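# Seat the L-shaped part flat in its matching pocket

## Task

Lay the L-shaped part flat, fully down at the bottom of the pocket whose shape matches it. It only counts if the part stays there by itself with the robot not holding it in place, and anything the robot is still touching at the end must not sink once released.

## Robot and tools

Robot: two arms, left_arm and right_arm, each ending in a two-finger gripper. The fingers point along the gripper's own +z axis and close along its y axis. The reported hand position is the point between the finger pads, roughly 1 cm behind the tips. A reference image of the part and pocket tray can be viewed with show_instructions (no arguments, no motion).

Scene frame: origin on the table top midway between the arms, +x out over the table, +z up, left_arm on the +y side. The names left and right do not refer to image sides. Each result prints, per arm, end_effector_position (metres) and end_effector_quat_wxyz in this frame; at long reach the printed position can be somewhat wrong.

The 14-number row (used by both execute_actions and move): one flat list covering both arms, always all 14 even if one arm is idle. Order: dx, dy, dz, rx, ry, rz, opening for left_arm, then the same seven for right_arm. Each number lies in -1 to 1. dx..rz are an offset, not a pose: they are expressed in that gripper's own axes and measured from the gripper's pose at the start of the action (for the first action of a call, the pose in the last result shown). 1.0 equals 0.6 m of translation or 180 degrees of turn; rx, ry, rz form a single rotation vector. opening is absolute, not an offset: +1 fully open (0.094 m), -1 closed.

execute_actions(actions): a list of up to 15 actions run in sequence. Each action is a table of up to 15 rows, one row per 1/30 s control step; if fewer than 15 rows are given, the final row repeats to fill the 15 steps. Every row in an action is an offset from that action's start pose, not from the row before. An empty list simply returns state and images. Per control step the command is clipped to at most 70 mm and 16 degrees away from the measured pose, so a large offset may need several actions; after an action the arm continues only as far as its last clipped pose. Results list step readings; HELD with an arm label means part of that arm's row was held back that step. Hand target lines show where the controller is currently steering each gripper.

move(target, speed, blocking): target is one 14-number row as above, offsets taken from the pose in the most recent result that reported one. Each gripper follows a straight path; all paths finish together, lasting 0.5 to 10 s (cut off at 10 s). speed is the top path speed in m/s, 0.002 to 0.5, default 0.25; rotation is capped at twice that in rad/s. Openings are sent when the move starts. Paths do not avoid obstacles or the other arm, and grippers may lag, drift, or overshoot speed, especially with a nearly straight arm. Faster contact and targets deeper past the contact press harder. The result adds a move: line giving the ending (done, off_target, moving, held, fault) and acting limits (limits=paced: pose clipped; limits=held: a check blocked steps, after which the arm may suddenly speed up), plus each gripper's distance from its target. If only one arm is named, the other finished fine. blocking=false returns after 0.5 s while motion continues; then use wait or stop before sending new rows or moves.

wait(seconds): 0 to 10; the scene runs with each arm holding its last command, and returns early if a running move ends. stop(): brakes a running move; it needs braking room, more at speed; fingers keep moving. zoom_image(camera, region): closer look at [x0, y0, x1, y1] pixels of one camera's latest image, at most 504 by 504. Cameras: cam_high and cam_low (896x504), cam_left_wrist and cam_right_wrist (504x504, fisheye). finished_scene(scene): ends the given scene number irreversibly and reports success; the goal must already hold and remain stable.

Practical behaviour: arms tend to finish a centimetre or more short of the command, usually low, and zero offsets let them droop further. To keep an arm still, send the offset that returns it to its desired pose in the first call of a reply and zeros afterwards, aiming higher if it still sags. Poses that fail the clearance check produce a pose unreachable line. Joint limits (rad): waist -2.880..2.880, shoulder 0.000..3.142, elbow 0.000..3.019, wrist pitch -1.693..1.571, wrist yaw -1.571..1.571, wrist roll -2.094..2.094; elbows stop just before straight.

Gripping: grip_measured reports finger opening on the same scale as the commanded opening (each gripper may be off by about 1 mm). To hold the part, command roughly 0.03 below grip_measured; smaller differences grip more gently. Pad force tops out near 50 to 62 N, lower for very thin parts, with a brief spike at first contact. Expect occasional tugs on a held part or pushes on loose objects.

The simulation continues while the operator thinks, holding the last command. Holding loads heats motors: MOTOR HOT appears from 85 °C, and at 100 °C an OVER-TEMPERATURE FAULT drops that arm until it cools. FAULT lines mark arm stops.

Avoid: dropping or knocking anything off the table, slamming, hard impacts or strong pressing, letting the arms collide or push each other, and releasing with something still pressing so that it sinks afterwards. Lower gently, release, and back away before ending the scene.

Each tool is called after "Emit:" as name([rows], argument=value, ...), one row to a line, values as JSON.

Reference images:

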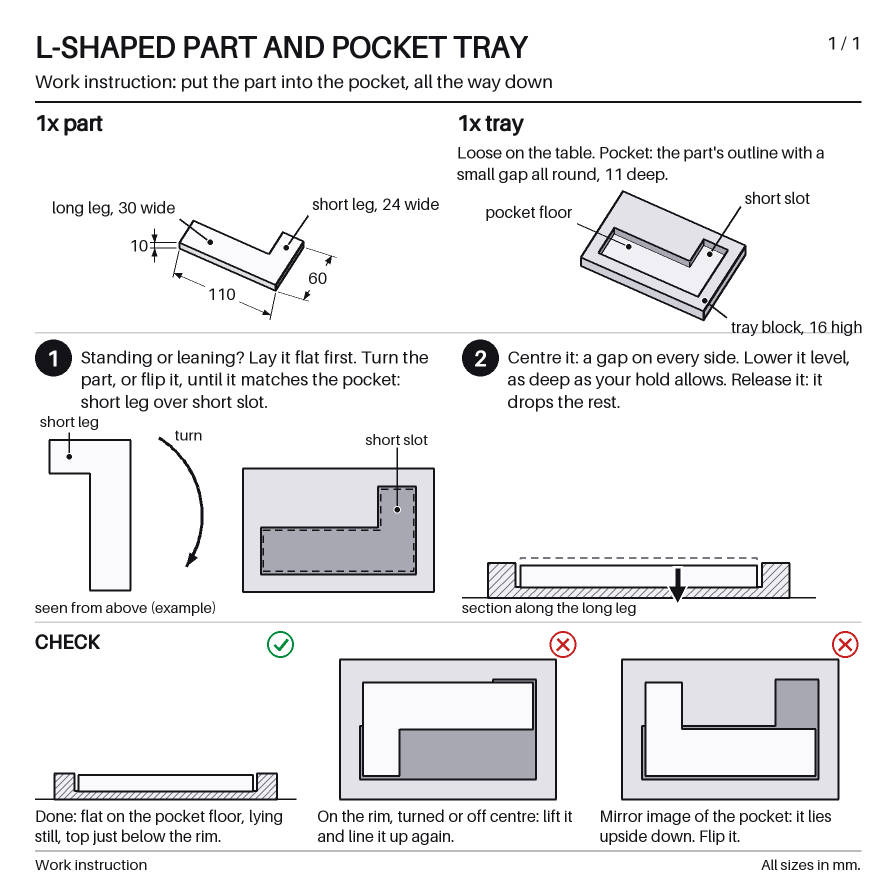

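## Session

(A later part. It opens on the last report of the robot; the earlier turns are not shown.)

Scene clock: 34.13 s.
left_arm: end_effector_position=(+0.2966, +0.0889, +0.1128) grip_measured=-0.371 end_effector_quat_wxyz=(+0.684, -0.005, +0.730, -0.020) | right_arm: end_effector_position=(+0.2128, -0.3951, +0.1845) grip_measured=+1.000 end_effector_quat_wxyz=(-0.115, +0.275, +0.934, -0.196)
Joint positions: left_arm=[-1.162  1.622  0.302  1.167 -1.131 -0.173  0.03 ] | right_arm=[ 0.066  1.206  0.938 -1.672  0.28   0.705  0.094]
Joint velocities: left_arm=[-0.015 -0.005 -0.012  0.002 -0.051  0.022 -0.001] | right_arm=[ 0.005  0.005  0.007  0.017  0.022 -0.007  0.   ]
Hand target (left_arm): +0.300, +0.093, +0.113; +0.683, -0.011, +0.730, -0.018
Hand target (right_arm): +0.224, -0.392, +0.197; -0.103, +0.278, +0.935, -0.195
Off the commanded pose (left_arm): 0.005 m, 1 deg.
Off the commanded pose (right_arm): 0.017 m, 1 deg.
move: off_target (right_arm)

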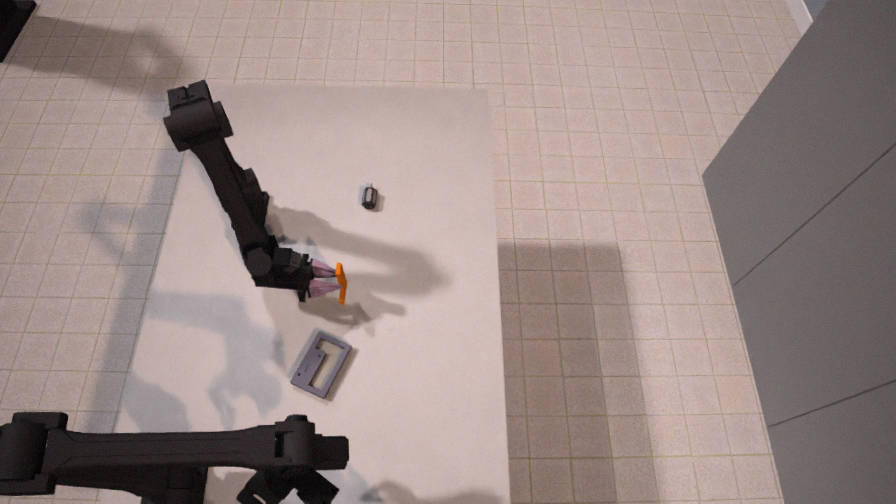

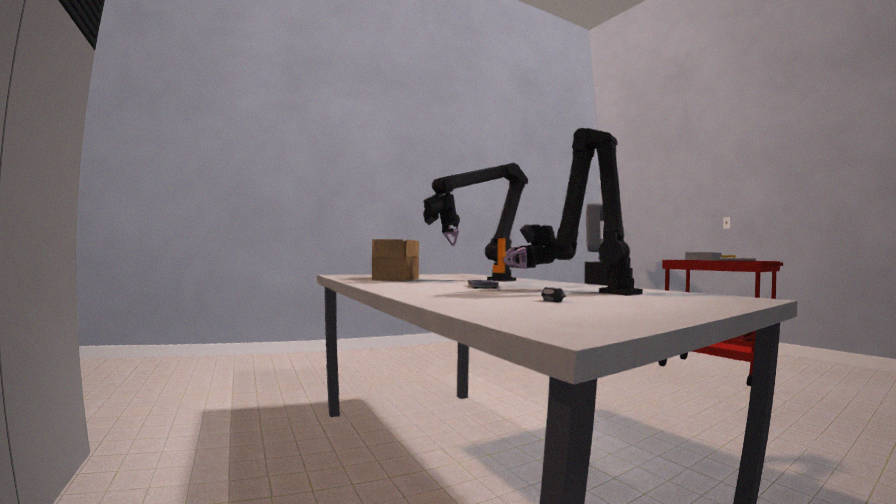

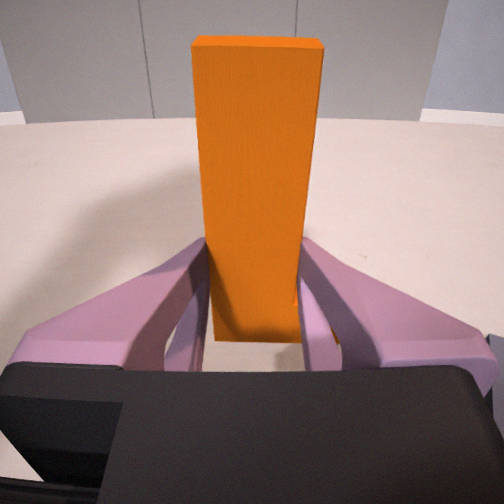

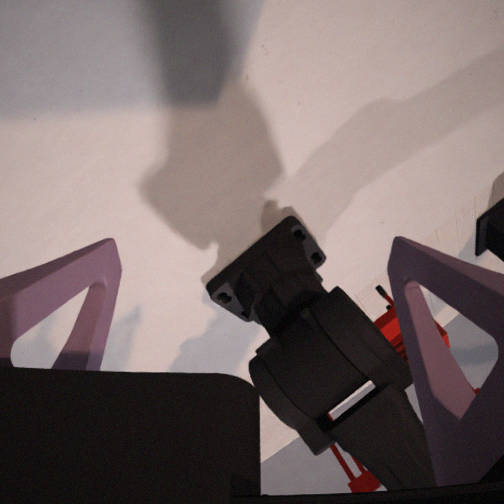

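Emit:
move(target=[0.0175, -0.2968, -0.0307, 0.4415, 0.3258, 0.5157, -0.405, -0.014, 0.004, -0.024, 0.005, -0.006, 0, 1], speed=0.35)

Scene clock: 39.30 s.
left_arm: end_effector_position=(+0.2733, -0.0716, +0.0961) grip_measured=-0.372 end_effector_quat_wxyz=(-0.026, +0.839, +0.543, +0.032) | right_arm: end_effector_position=(+0.2140, -0.3974, +0.1827) grip_measured=+1.000 end_effector_quat_wxyz=(-0.117, +0.272, +0.933, -0.205)
Joint positions: left_arm=[-1.041  1.746  1.341 -1.222 -0.061  0.954  0.03 ] | right_arm=[ 0.068  1.218  0.938 -1.672  0.296  0.705  0.094]
Joint velocities: left_arm=[-0.005 -0.015  0.007 -0.002  0.066 -0.022 -0.   ] | right_arm=[-0.005 -0.005 -0.012 -0.007 -0.081 -0.007  0.   ]
Hand target (left_arm): +0.275, -0.091, +0.109; -0.012, +0.846, +0.533, +0.030
Hand target (right_arm): +0.225, -0.394, +0.195; -0.106, +0.272, +0.934, -0.205
Off the commanded pose (left_arm): 0.022 m, 1 deg.
Off the commanded pose (right_arm): 0.018 m, 1 deg.
joint sent to its limit (right arm) — the command would take joint 4 (wrist pitch) past its lower limit, so that joint was sent only as far as its limit.
move: off_target (left_arm, right_arm)

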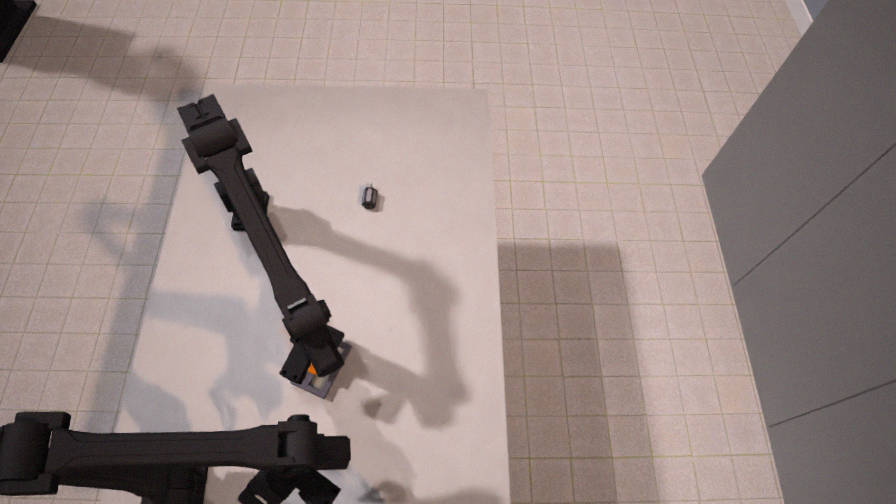

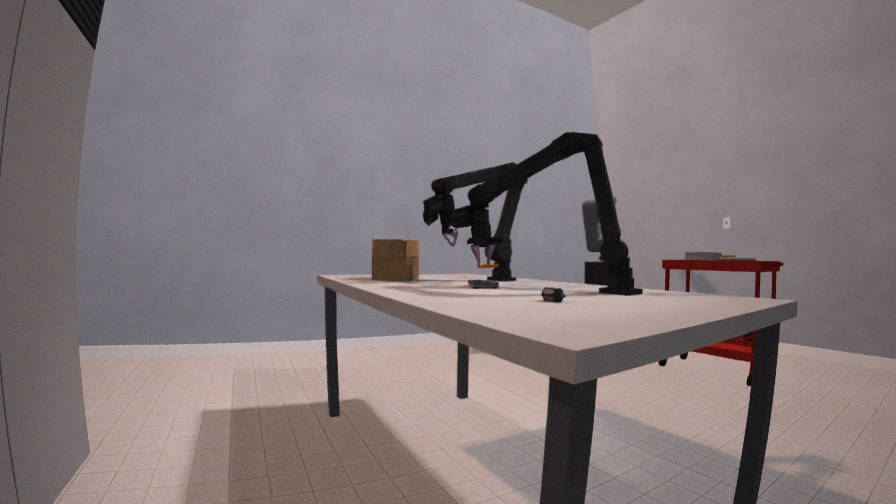

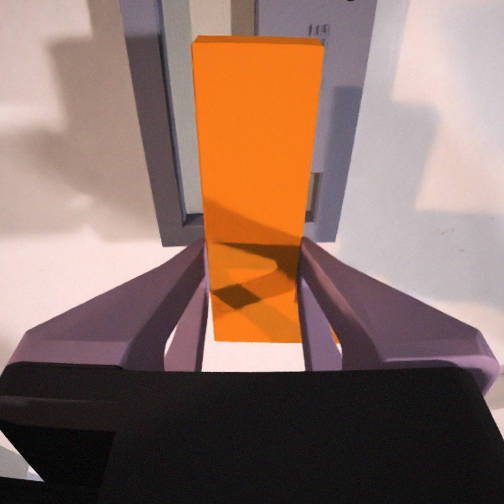

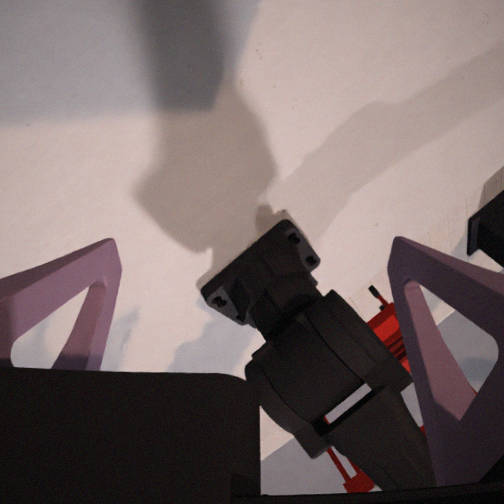

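Emit:
zoom_image(camera="cam_low", region=[455, 235, 515, 295])

Emit:
zoom_image(camera="cam_left_wrist", region=[110, 0, 390, 280])

Region (455, 235, 515, 295) of cam_low's 896x504 image, scaled by 8.400, with more detail than that image has.

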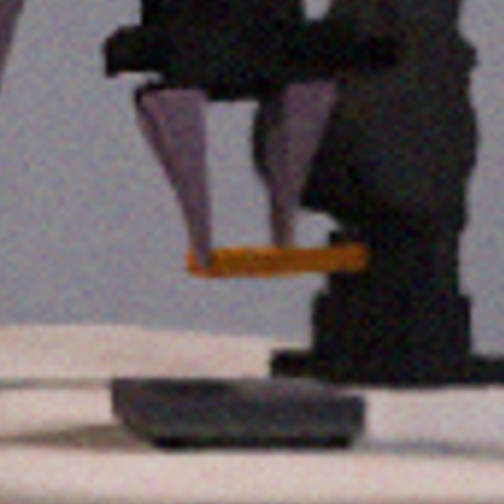

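Region (110, 0, 390, 280) of cam_left_wrist's 504x504 image, scaled by 1.800, with more detail than that image has.

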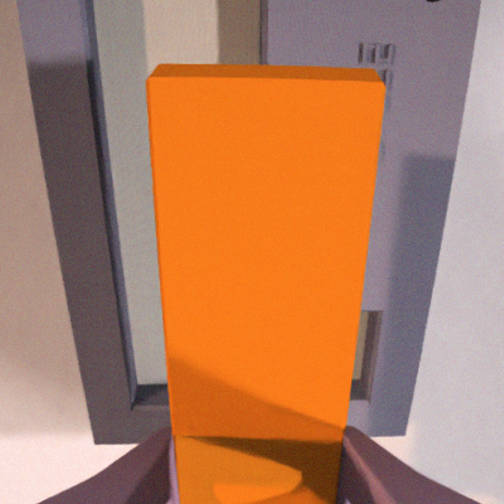

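Emit:
move(target=[-0.0537, 0.0375, 0.0337, -0.021, -0.013, 0.001, -0.405, -0.014, 0.004, -0.024, 0.005, -0.006, 0, 1], speed=0.08)

Emit:
zoom_image(camera="cam_low", region=[455, 240, 515, 300])

Scene clock: 47.33 s.
left_arm: end_effector_position=(+0.2808, -0.0940, +0.0702) grip_measured=-0.372 end_effector_quat_wxyz=(-0.000, +0.839, +0.543, +0.032) | right_arm: end_effector_position=(+0.2153, -0.3993, +0.1807) grip_measured=+1.000 end_effector_quat_wxyz=(-0.120, +0.267, +0.932, -0.215)
Joint positions: left_arm=[-1.052  1.798  1.341 -1.118 -0.064  0.945  0.03 ] | right_arm=[ 0.07   1.231  0.938 -1.672  0.312  0.705  0.094]
Joint velocities: left_arm=[-0.005 -0.005  0.012 -0.012 -0.007 -0.007  0.002] | right_arm=[-0.015  0.015  0.007  0.002  0.051  0.022  0.   ]
Hand target (left_arm): +0.281, -0.108, +0.073; +0.012, +0.840, +0.541, +0.032
Hand target (right_arm): +0.226, -0.396, +0.193; -0.108, +0.268, +0.933, -0.214
Off the commanded pose (left_arm): 0.015 m, 1 deg.
Off the commanded pose (right_arm): 0.018 m, 1 deg.
joint sent to its limit (right arm) — the command would take joint 4 (wrist pitch) past its lower limit, so that joint was sent only as far as its limit.
move: off_target (left_arm, right_arm)

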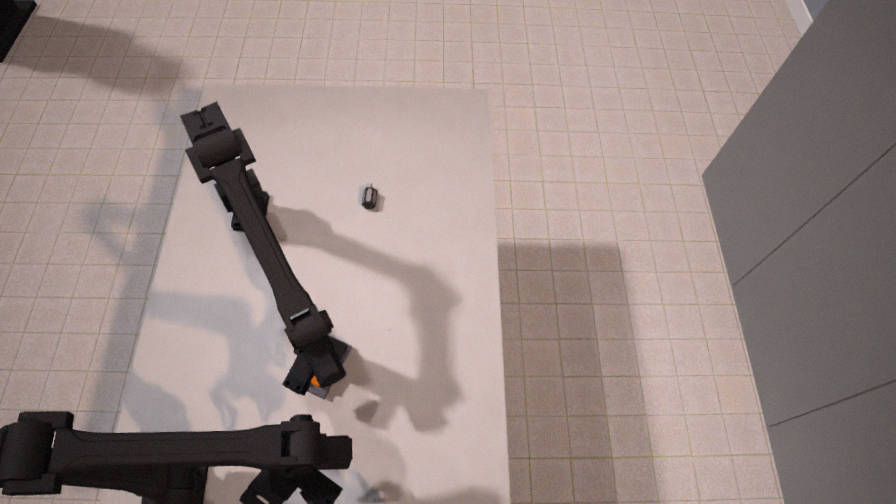

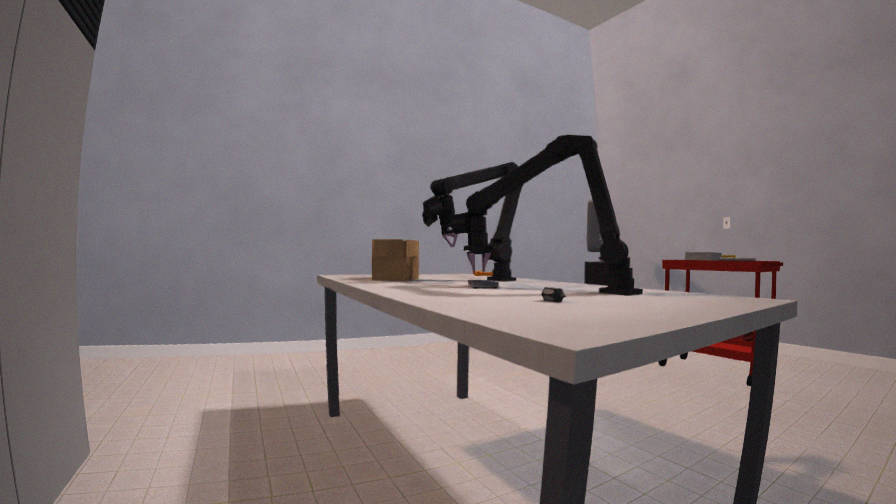

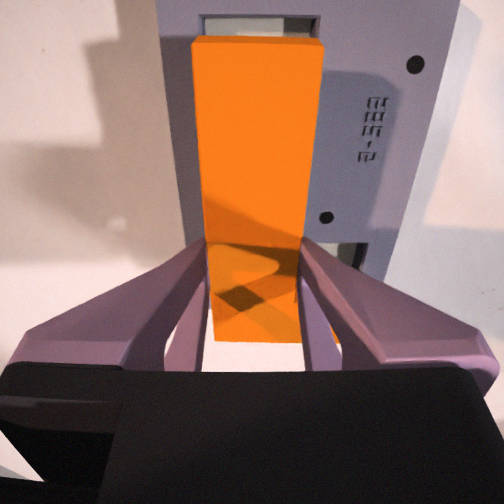

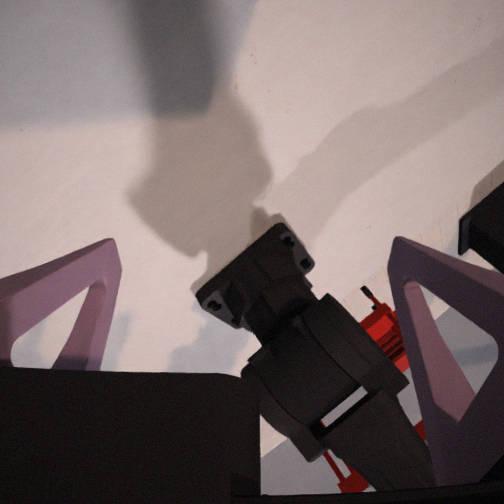

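Region (455, 240, 515, 300) of cam_low's 896x504 image, scaled by 8.400, with more detail than that image has.

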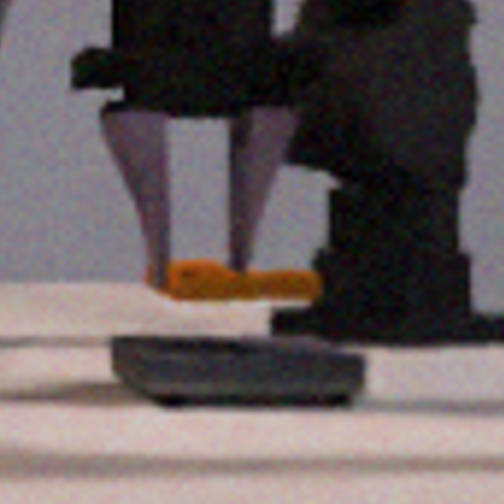

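Emit:
zoom_image(camera="cam_left_wrist", region=[140, 0, 380, 120])

Emit:
zoom_image(camera="cam_left_wrist", region=[150, 180, 410, 380])

Region (140, 0, 380, 120) of cam_left_wrist's 504x504 image, scaled by 2.100, with more detail than that image has.

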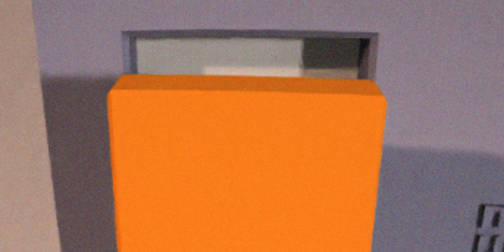

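Region (150, 180, 410, 380) of cam_left_wrist's 504x504 image, scaled by 1.938, with more detail than that image has; it fills the top 388 rows of this view, and the rest is white.

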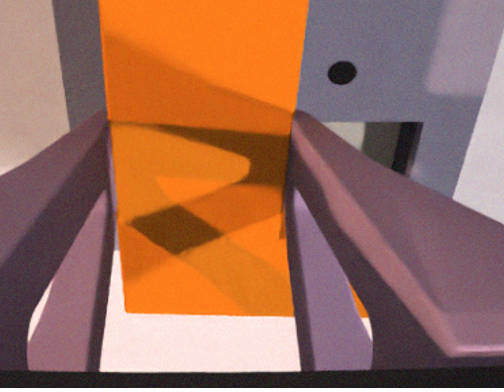

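Emit:
move(target=[-0.0225, 0.0075, 0.0225, -0.0064, -0.004, 0.0, -0.405, -0.014, 0.004, -0.024, 0.006, -0.006, 0, 1], speed=0.04)

Emit:
zoom_image(camera="cam_left_wrist", region=[140, 0, 400, 260])

Emit:
zoom_image(camera="cam_low", region=[460, 255, 505, 295])

Scene clock: 50.20 s.
left_arm: end_effector_position=(+0.2851, -0.1015, +0.0643) grip_measured=-0.372 end_effector_quat_wxyz=(+0.013, +0.837, +0.545, +0.031) | right_arm: end_effector_position=(+0.2168, -0.4009, +0.1785) grip_measured=+1.000 end_effector_quat_wxyz=(-0.122, +0.261, +0.931, -0.225)
Joint positions: left_arm=[-1.052  1.81   1.341 -1.08  -0.064  0.941  0.03 ] | right_arm=[ 0.075  1.245  0.938 -1.672  0.329  0.705  0.094]
Joint velocities: left_arm=[-0.015 -0.005 -0.002 -0.007 -0.066 -0.022  0.   ] | right_arm=[ 0.005 -0.005 -0.012  0.017 -0.037  0.051  0.   ]
Hand target (left_arm): +0.280, -0.107, +0.056; +0.011, +0.839, +0.543, +0.032
Hand target (right_arm): +0.228, -0.398, +0.191; -0.111, +0.264, +0.932, -0.224
Off the commanded pose (left_arm): 0.011 m, 0 deg.
Off the commanded pose (right_arm): 0.018 m, 1 deg.
joint sent to its limit (right arm) — the command would take joint 4 (wrist pitch) past its lower limit, so that joint was sent only as far as its limit.
move: off_target (left_arm, right_arm)

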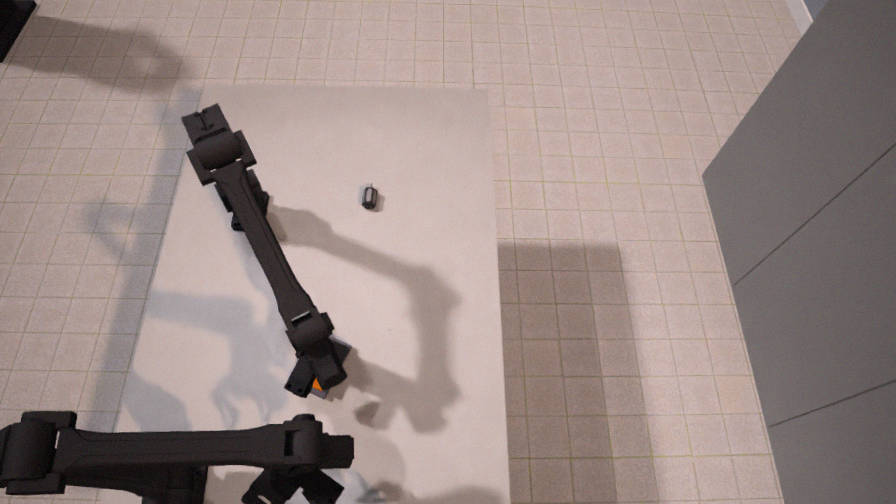

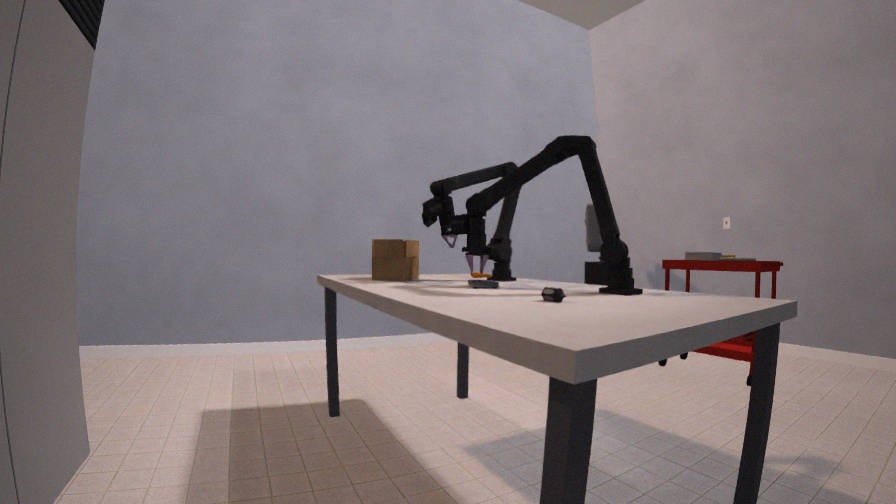

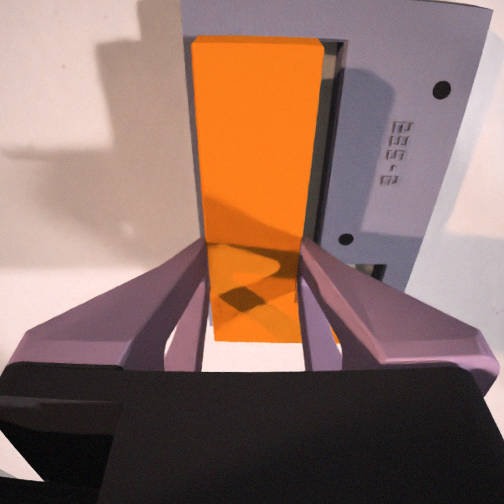

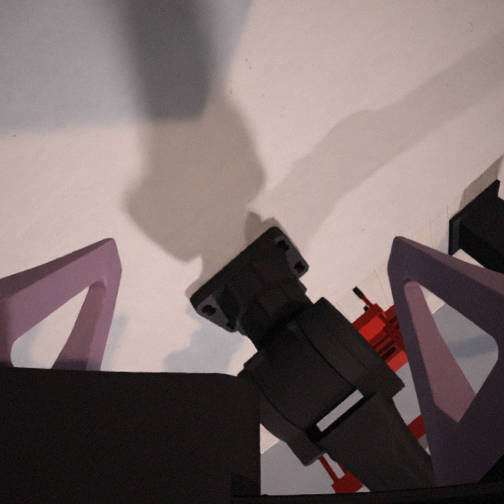

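Region (140, 0, 400, 260) of cam_left_wrist's 504x504 image, scaled by 1.938, with more detail than that image has.

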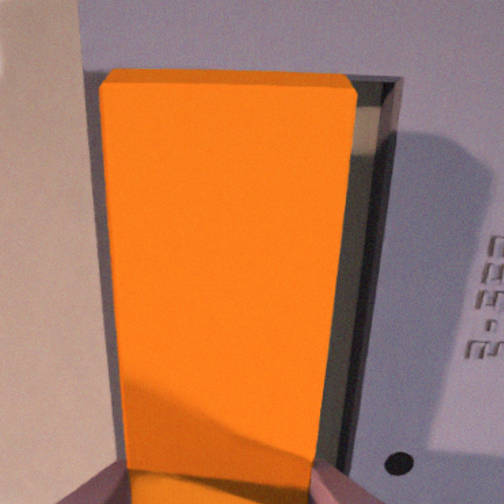

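Region (460, 255, 505, 295) of cam_low's 896x504 image, scaled by 11.200, with more detail than that image has.

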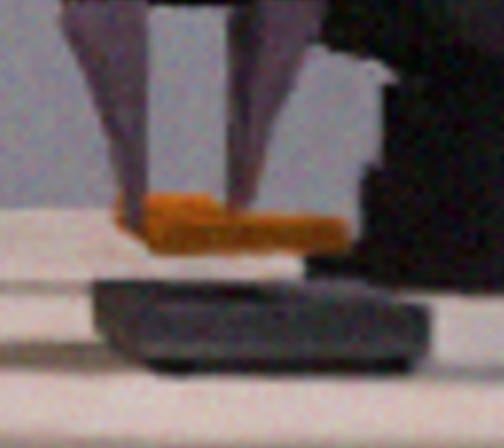

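Emit:
move(target=[0.008, -0.0145, 0.0333, 0.0088, 0.0065, 0.0, -0.405, -0.014, 0.004, -0.024, 0.006, -0.006, 0, 1], speed=0.04)

Emit:
zoom_image(camera="cam_left_wrist", region=[140, 0, 400, 260])

Emit:
zoom_image(camera="cam_low", region=[460, 255, 505, 295])

Scene clock: 55.30 s.
left_arm: end_effector_position=(+0.2794, -0.0916, +0.0532) grip_measured=-0.372 end_effector_quat_wxyz=(-0.001, +0.838, +0.545, +0.032) | right_arm: end_effector_position=(+0.2182, -0.4023, +0.1765) grip_measured=+1.000 end_effector_quat_wxyz=(-0.124, +0.255, +0.929, -0.235)
Joint positions: left_arm=[-1.052  1.813  1.313 -1.077 -0.064  0.94   0.03 ] | right_arm=[ 0.08   1.259  0.938 -1.672  0.346  0.705  0.094]
Joint velocities: left_arm=[-0.015  0.005  0.017  0.002 -0.022  0.007 -0.   ] | right_arm=[-0.005  0.005 -0.007 -0.012 -0.051 -0.007  0.   ]
Hand target (left_arm): +0.280, -0.093, +0.044; -0.005, +0.837, +0.546, +0.032
Hand target (right_arm): +0.229, -0.399, +0.189; -0.113, +0.258, +0.930, -0.235
Off the commanded pose (left_arm): 0.009 m, 0 deg.
Off the commanded pose (right_arm): 0.017 m, 1 deg.
joint sent to its limit (right arm) — the command would take joint 4 (wrist pitch) past its lower limit, so that joint was sent only as far as its limit.
move: off_target (right_arm)

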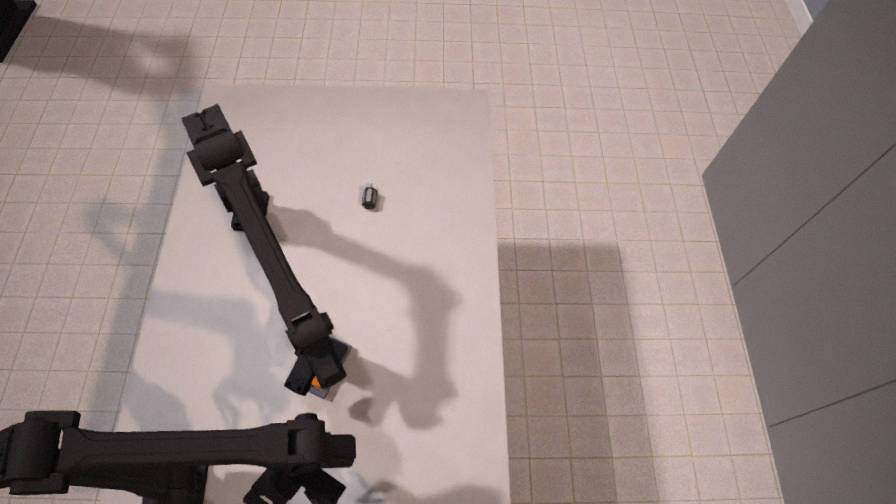

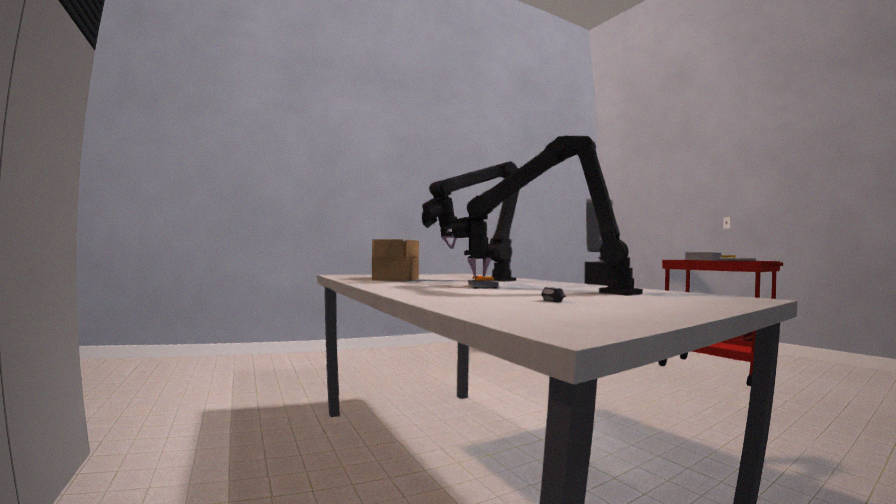

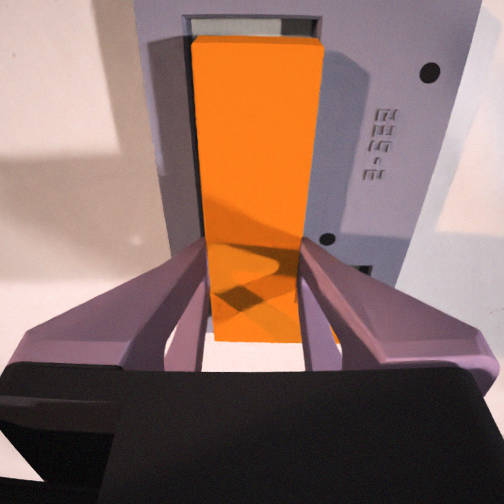

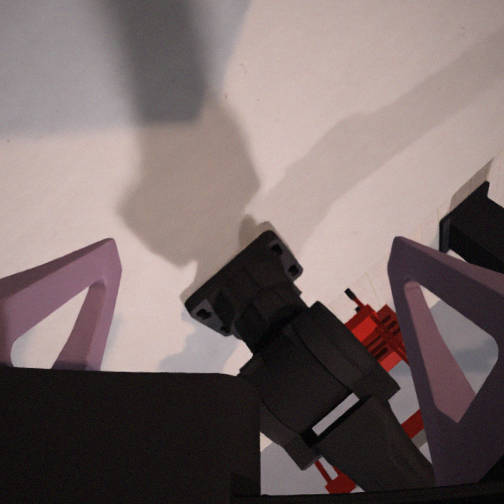

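Region (140, 0, 400, 260) of cam_left_wrist's 504x504 image, scaled by 1.938, with more detail than that image has.

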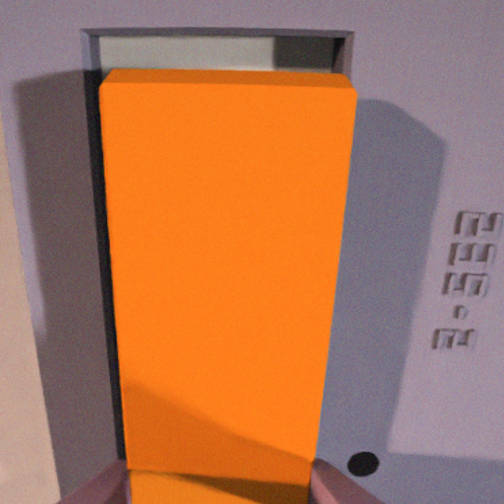

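Region (460, 255, 505, 295) of cam_low's 896x504 image, scaled by 11.200, with more detail than that image has.

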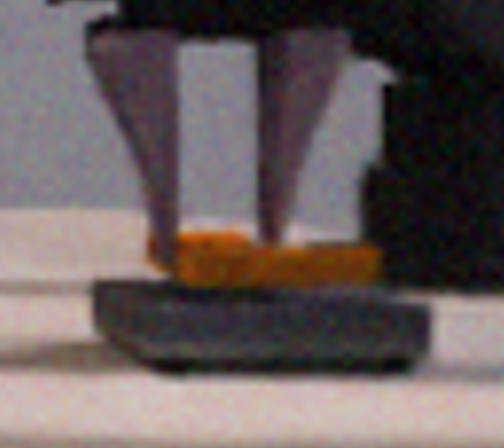

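Emit:
execute_actions([
  [[-0.0057, 0.0068, 0.0085, -0.0023, -0.0017, 0.0, -0.405, -0.014, 0.004, -0.024, 0.006, -0.006, 0, 1]],
])

Emit:
zoom_image(camera="cam_left_wrist", region=[140, 0, 400, 260])

Scene clock: 58.03 s.
left_arm: end_effector_position=(+0.2802, -0.0929, +0.0532) grip_measured=-0.372 end_effector_quat_wxyz=(+0.002, +0.838, +0.545, +0.032) | right_arm: end_effector_position=(+0.2197, -0.4033, +0.1741) grip_measured=+1.000 end_effector_quat_wxyz=(-0.127, +0.249, +0.928, -0.246)
Joint positions: left_arm=[-1.052  1.813  1.313 -1.071 -0.064  0.94   0.03 ] | right_arm=[ 0.086  1.274  0.938 -1.672  0.363  0.705  0.094]
Joint velocities: left_arm=[-0.015  0.005 -0.022 -0.002  0.081  0.095 -0.001] | right_arm=[-0.005 -0.005 -0.002 -0.002 -0.007  0.051  0.   ]
Hand target (left_arm): +0.282, -0.096, +0.048; +0.003, +0.838, +0.545, +0.032
Hand target (right_arm): +0.231, -0.400, +0.186; -0.115, +0.252, +0.929, -0.245
Off the commanded pose (left_arm): 0.006 m, 0 deg.
Off the commanded pose (right_arm): 0.018 m, 1 deg.
joint sent to its limit (right arm) — the command would take joint 4 (wrist pitch) past its lower limit, so that joint was sent only as far as its limit.
Step readings (end_effector_position):
0: left_arm (+0.2795, -0.0916, +0.0532) | right_arm (+0.2182, -0.4023, +0.1765)
1: left_arm (+0.2796, -0.0918, +0.0532) | right_arm (+0.2186, -0.4033, +0.1767)
2: left_arm (+0.2798, -0.0921, +0.0532) | right_arm (+0.2188, -0.4040, +0.1767)
4: left_arm (+0.2801, -0.0927, +0.0532) | right_arm (+0.2193, -0.4038, +0.1758)
8: left_arm (+0.2802, -0.0929, +0.0532) | right_arm (+0.2197, -0.4033, +0.1742)
15: end_effector_position above

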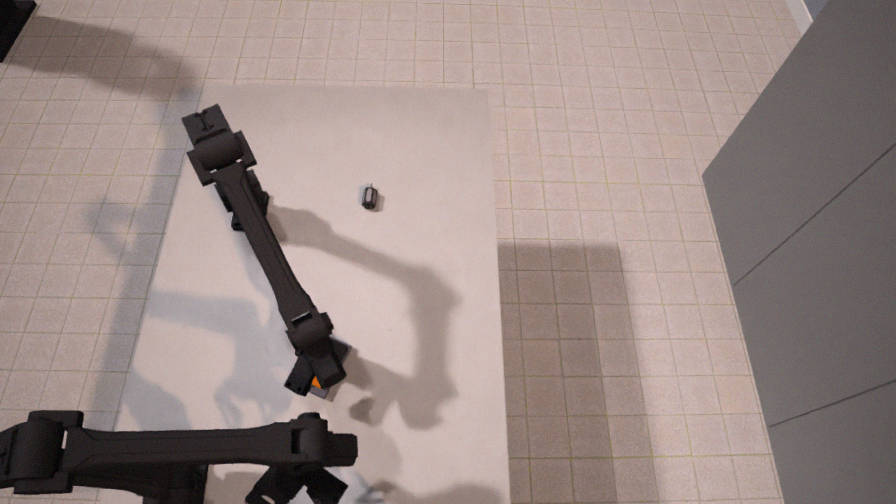

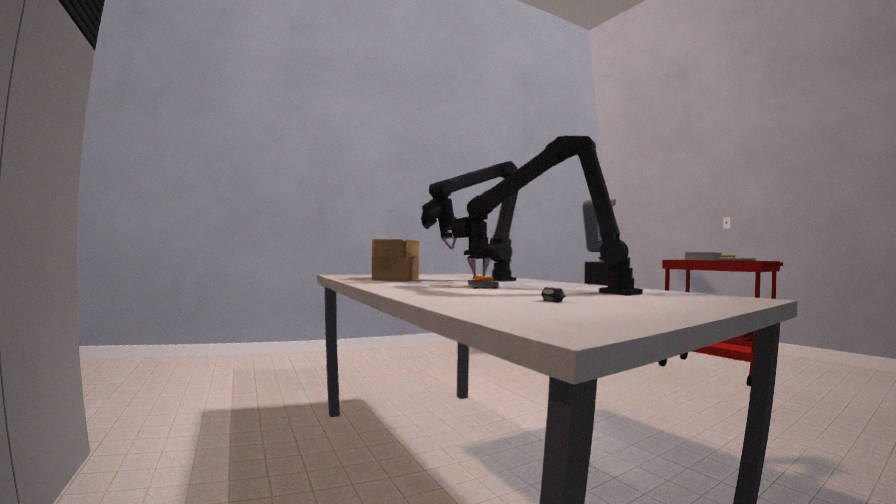

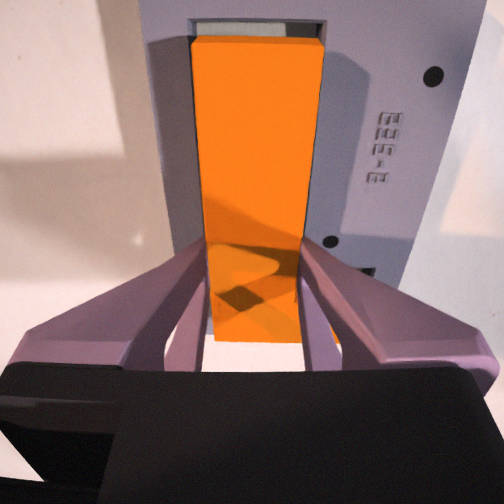

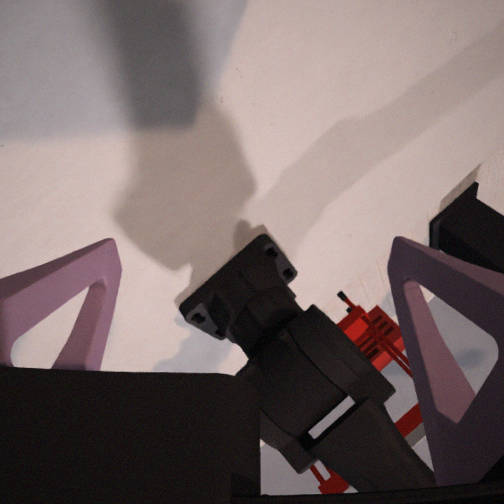

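Region (140, 0, 400, 260) of cam_left_wrist's 504x504 image, scaled by 1.938, with more detail than that image has.

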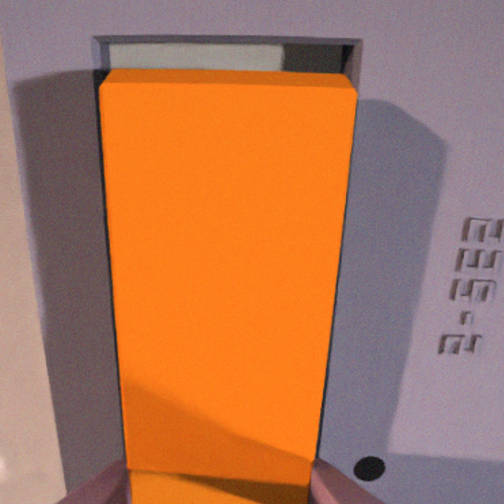

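Emit:
execute_actions([
  [[-0.0045, 0.0044, 0.014, 0.0005, 0.0004, 0.0, -0.405, -0.014, 0.004, -0.024, 0.006, -0.006, 0, 1], [-0.0047, 0.0045, 0.0155, 0.0007, 0.0005, 0.0, -0.405, -0.014, 0.004, -0.024, 0.006, -0.006, 0, 1], [-0.0049, 0.0046, 0.017, 0.001, 0.0007, 0.0, -0.405, -0.014, 0.004, -0.024, 0.006, -0.006, 0, 1], [-0.0051, 0.0047, 0.0185, 0.0012, 0.0009, 0.0, -0.405, -0.014, 0.004, -0.024, 0.006, -0.006, 0, 1], [-0.0053, 0.0049, 0.0207, 0.0015, 0.0011, 0.0, -0.405, -0.014, 0.004, -0.024, 0.006, -0.006, 0, 1]],
])

Emit:
zoom_image(camera="cam_left_wrist", region=[140, 0, 400, 260])

Emit:
zoom_image(camera="cam_low", region=[460, 255, 505, 295])

Scene clock: 60.07 s.
left_arm: end_effector_position=(+0.2805, -0.0934, +0.0480) grip_measured=-0.372 end_effector_quat_wxyz=(-0.001, +0.838, +0.545, +0.032) | right_arm: end_effector_position=(+0.2213, -0.4042, +0.1719) grip_measured=+1.000 end_effector_quat_wxyz=(-0.130, +0.242, +0.927, -0.256)
Joint positions: left_arm=[-1.052  1.824  1.313 -1.065 -0.064  0.94   0.03 ] | right_arm=[ 0.093  1.289  0.938 -1.672  0.379  0.705  0.094]
Joint velocities: left_arm=[ 0.005 -0.015  0.012 -0.007 -0.022 -0.007  0.001] | right_arm=[-0.015 -0.005  0.017  0.007 -0.037 -0.037  0.   ]
Hand target (left_arm): +0.282, -0.096, +0.041; -0.001, +0.838, +0.545, +0.032
Hand target (right_arm): +0.233, -0.401, +0.184; -0.117, +0.245, +0.928, -0.255
Off the commanded pose (left_arm): 0.008 m, 0 deg.
Off the commanded pose (right_arm): 0.017 m, 1 deg.
joint sent to its limit (right arm) — the command would take joint 4 (wrist pitch) past its lower limit, so that joint was sent only as far as its limit.
Step readings (end_effector_position):
0: left_arm (+0.2802, -0.0929, +0.0532) | right_arm (+0.2197, -0.4033, +0.1741)
1: left_arm (+0.2802, -0.0929, +0.0532) | right_arm (+0.2200, -0.4043, +0.1744)
2: left_arm (+0.2803, -0.0931, +0.0532) | right_arm (+0.2204, -0.4049, +0.1745)
4: left_arm (+0.2805, -0.0935, +0.0529) | right_arm (+0.2209, -0.4046, +0.1735)
8: left_arm (+0.2807, -0.0938, +0.0506) | right_arm (+0.2213, -0.4041, +0.1720)
15: end_effector_position above

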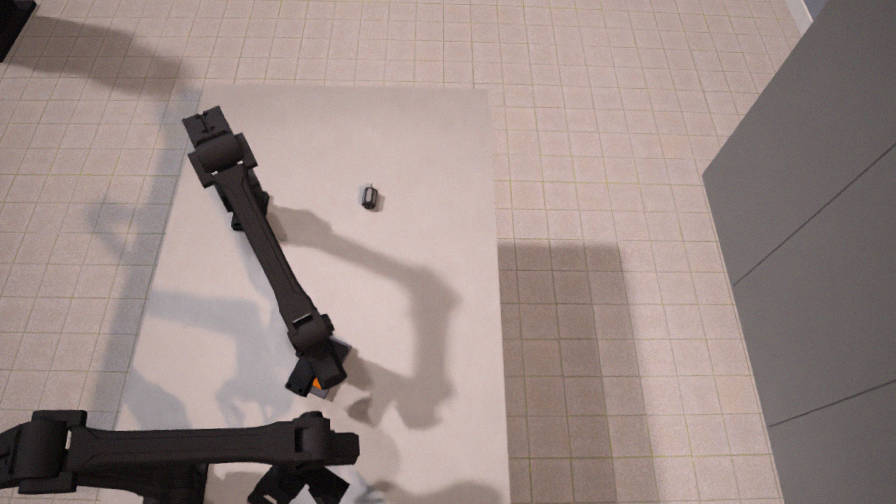

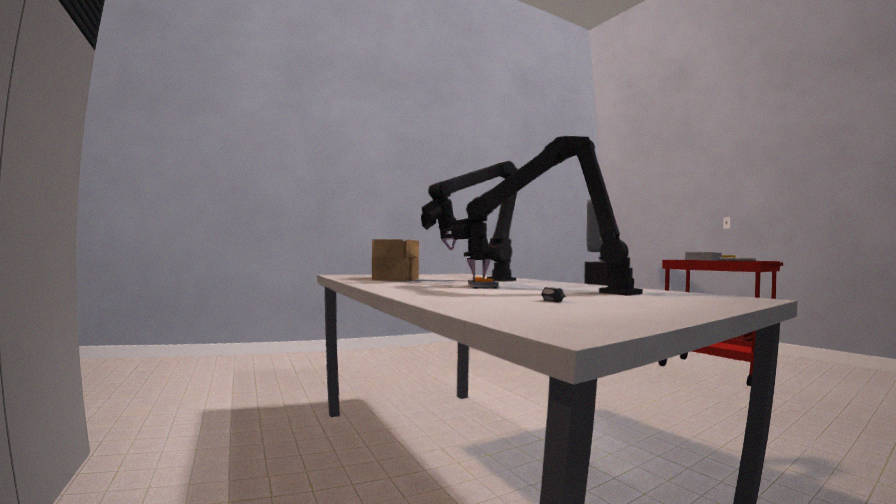

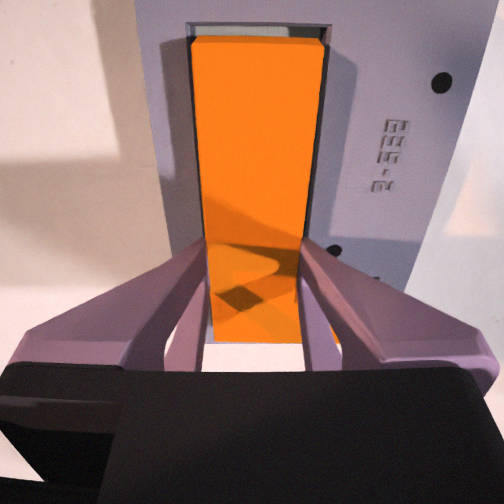

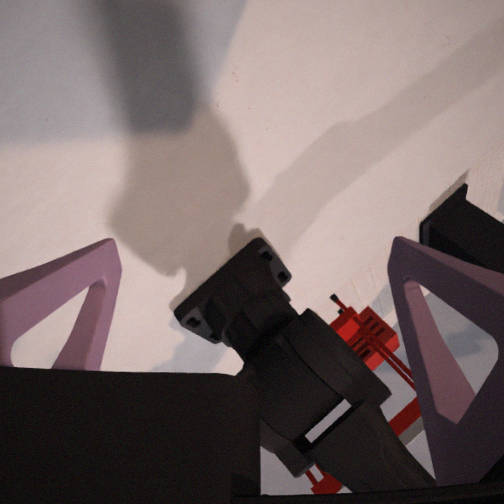

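Region (140, 0, 400, 260) of cam_left_wrist's 504x504 image, scaled by 1.938, with more detail than that image has.

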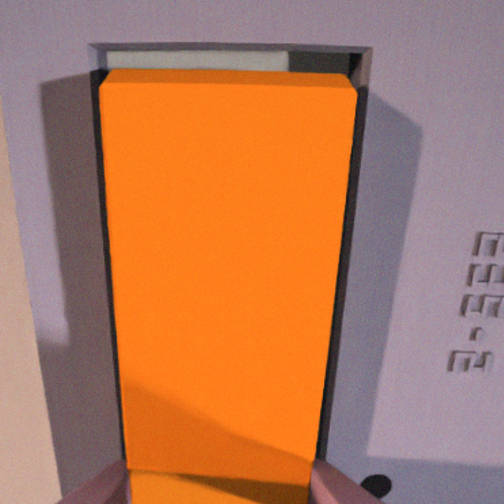

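Region (460, 255, 505, 295) of cam_low's 896x504 image, scaled by 11.200, with more detail than that image has.

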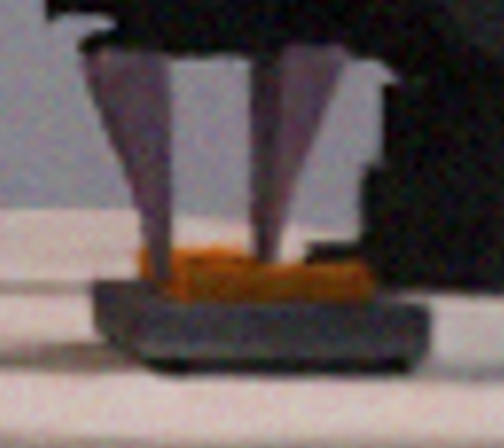

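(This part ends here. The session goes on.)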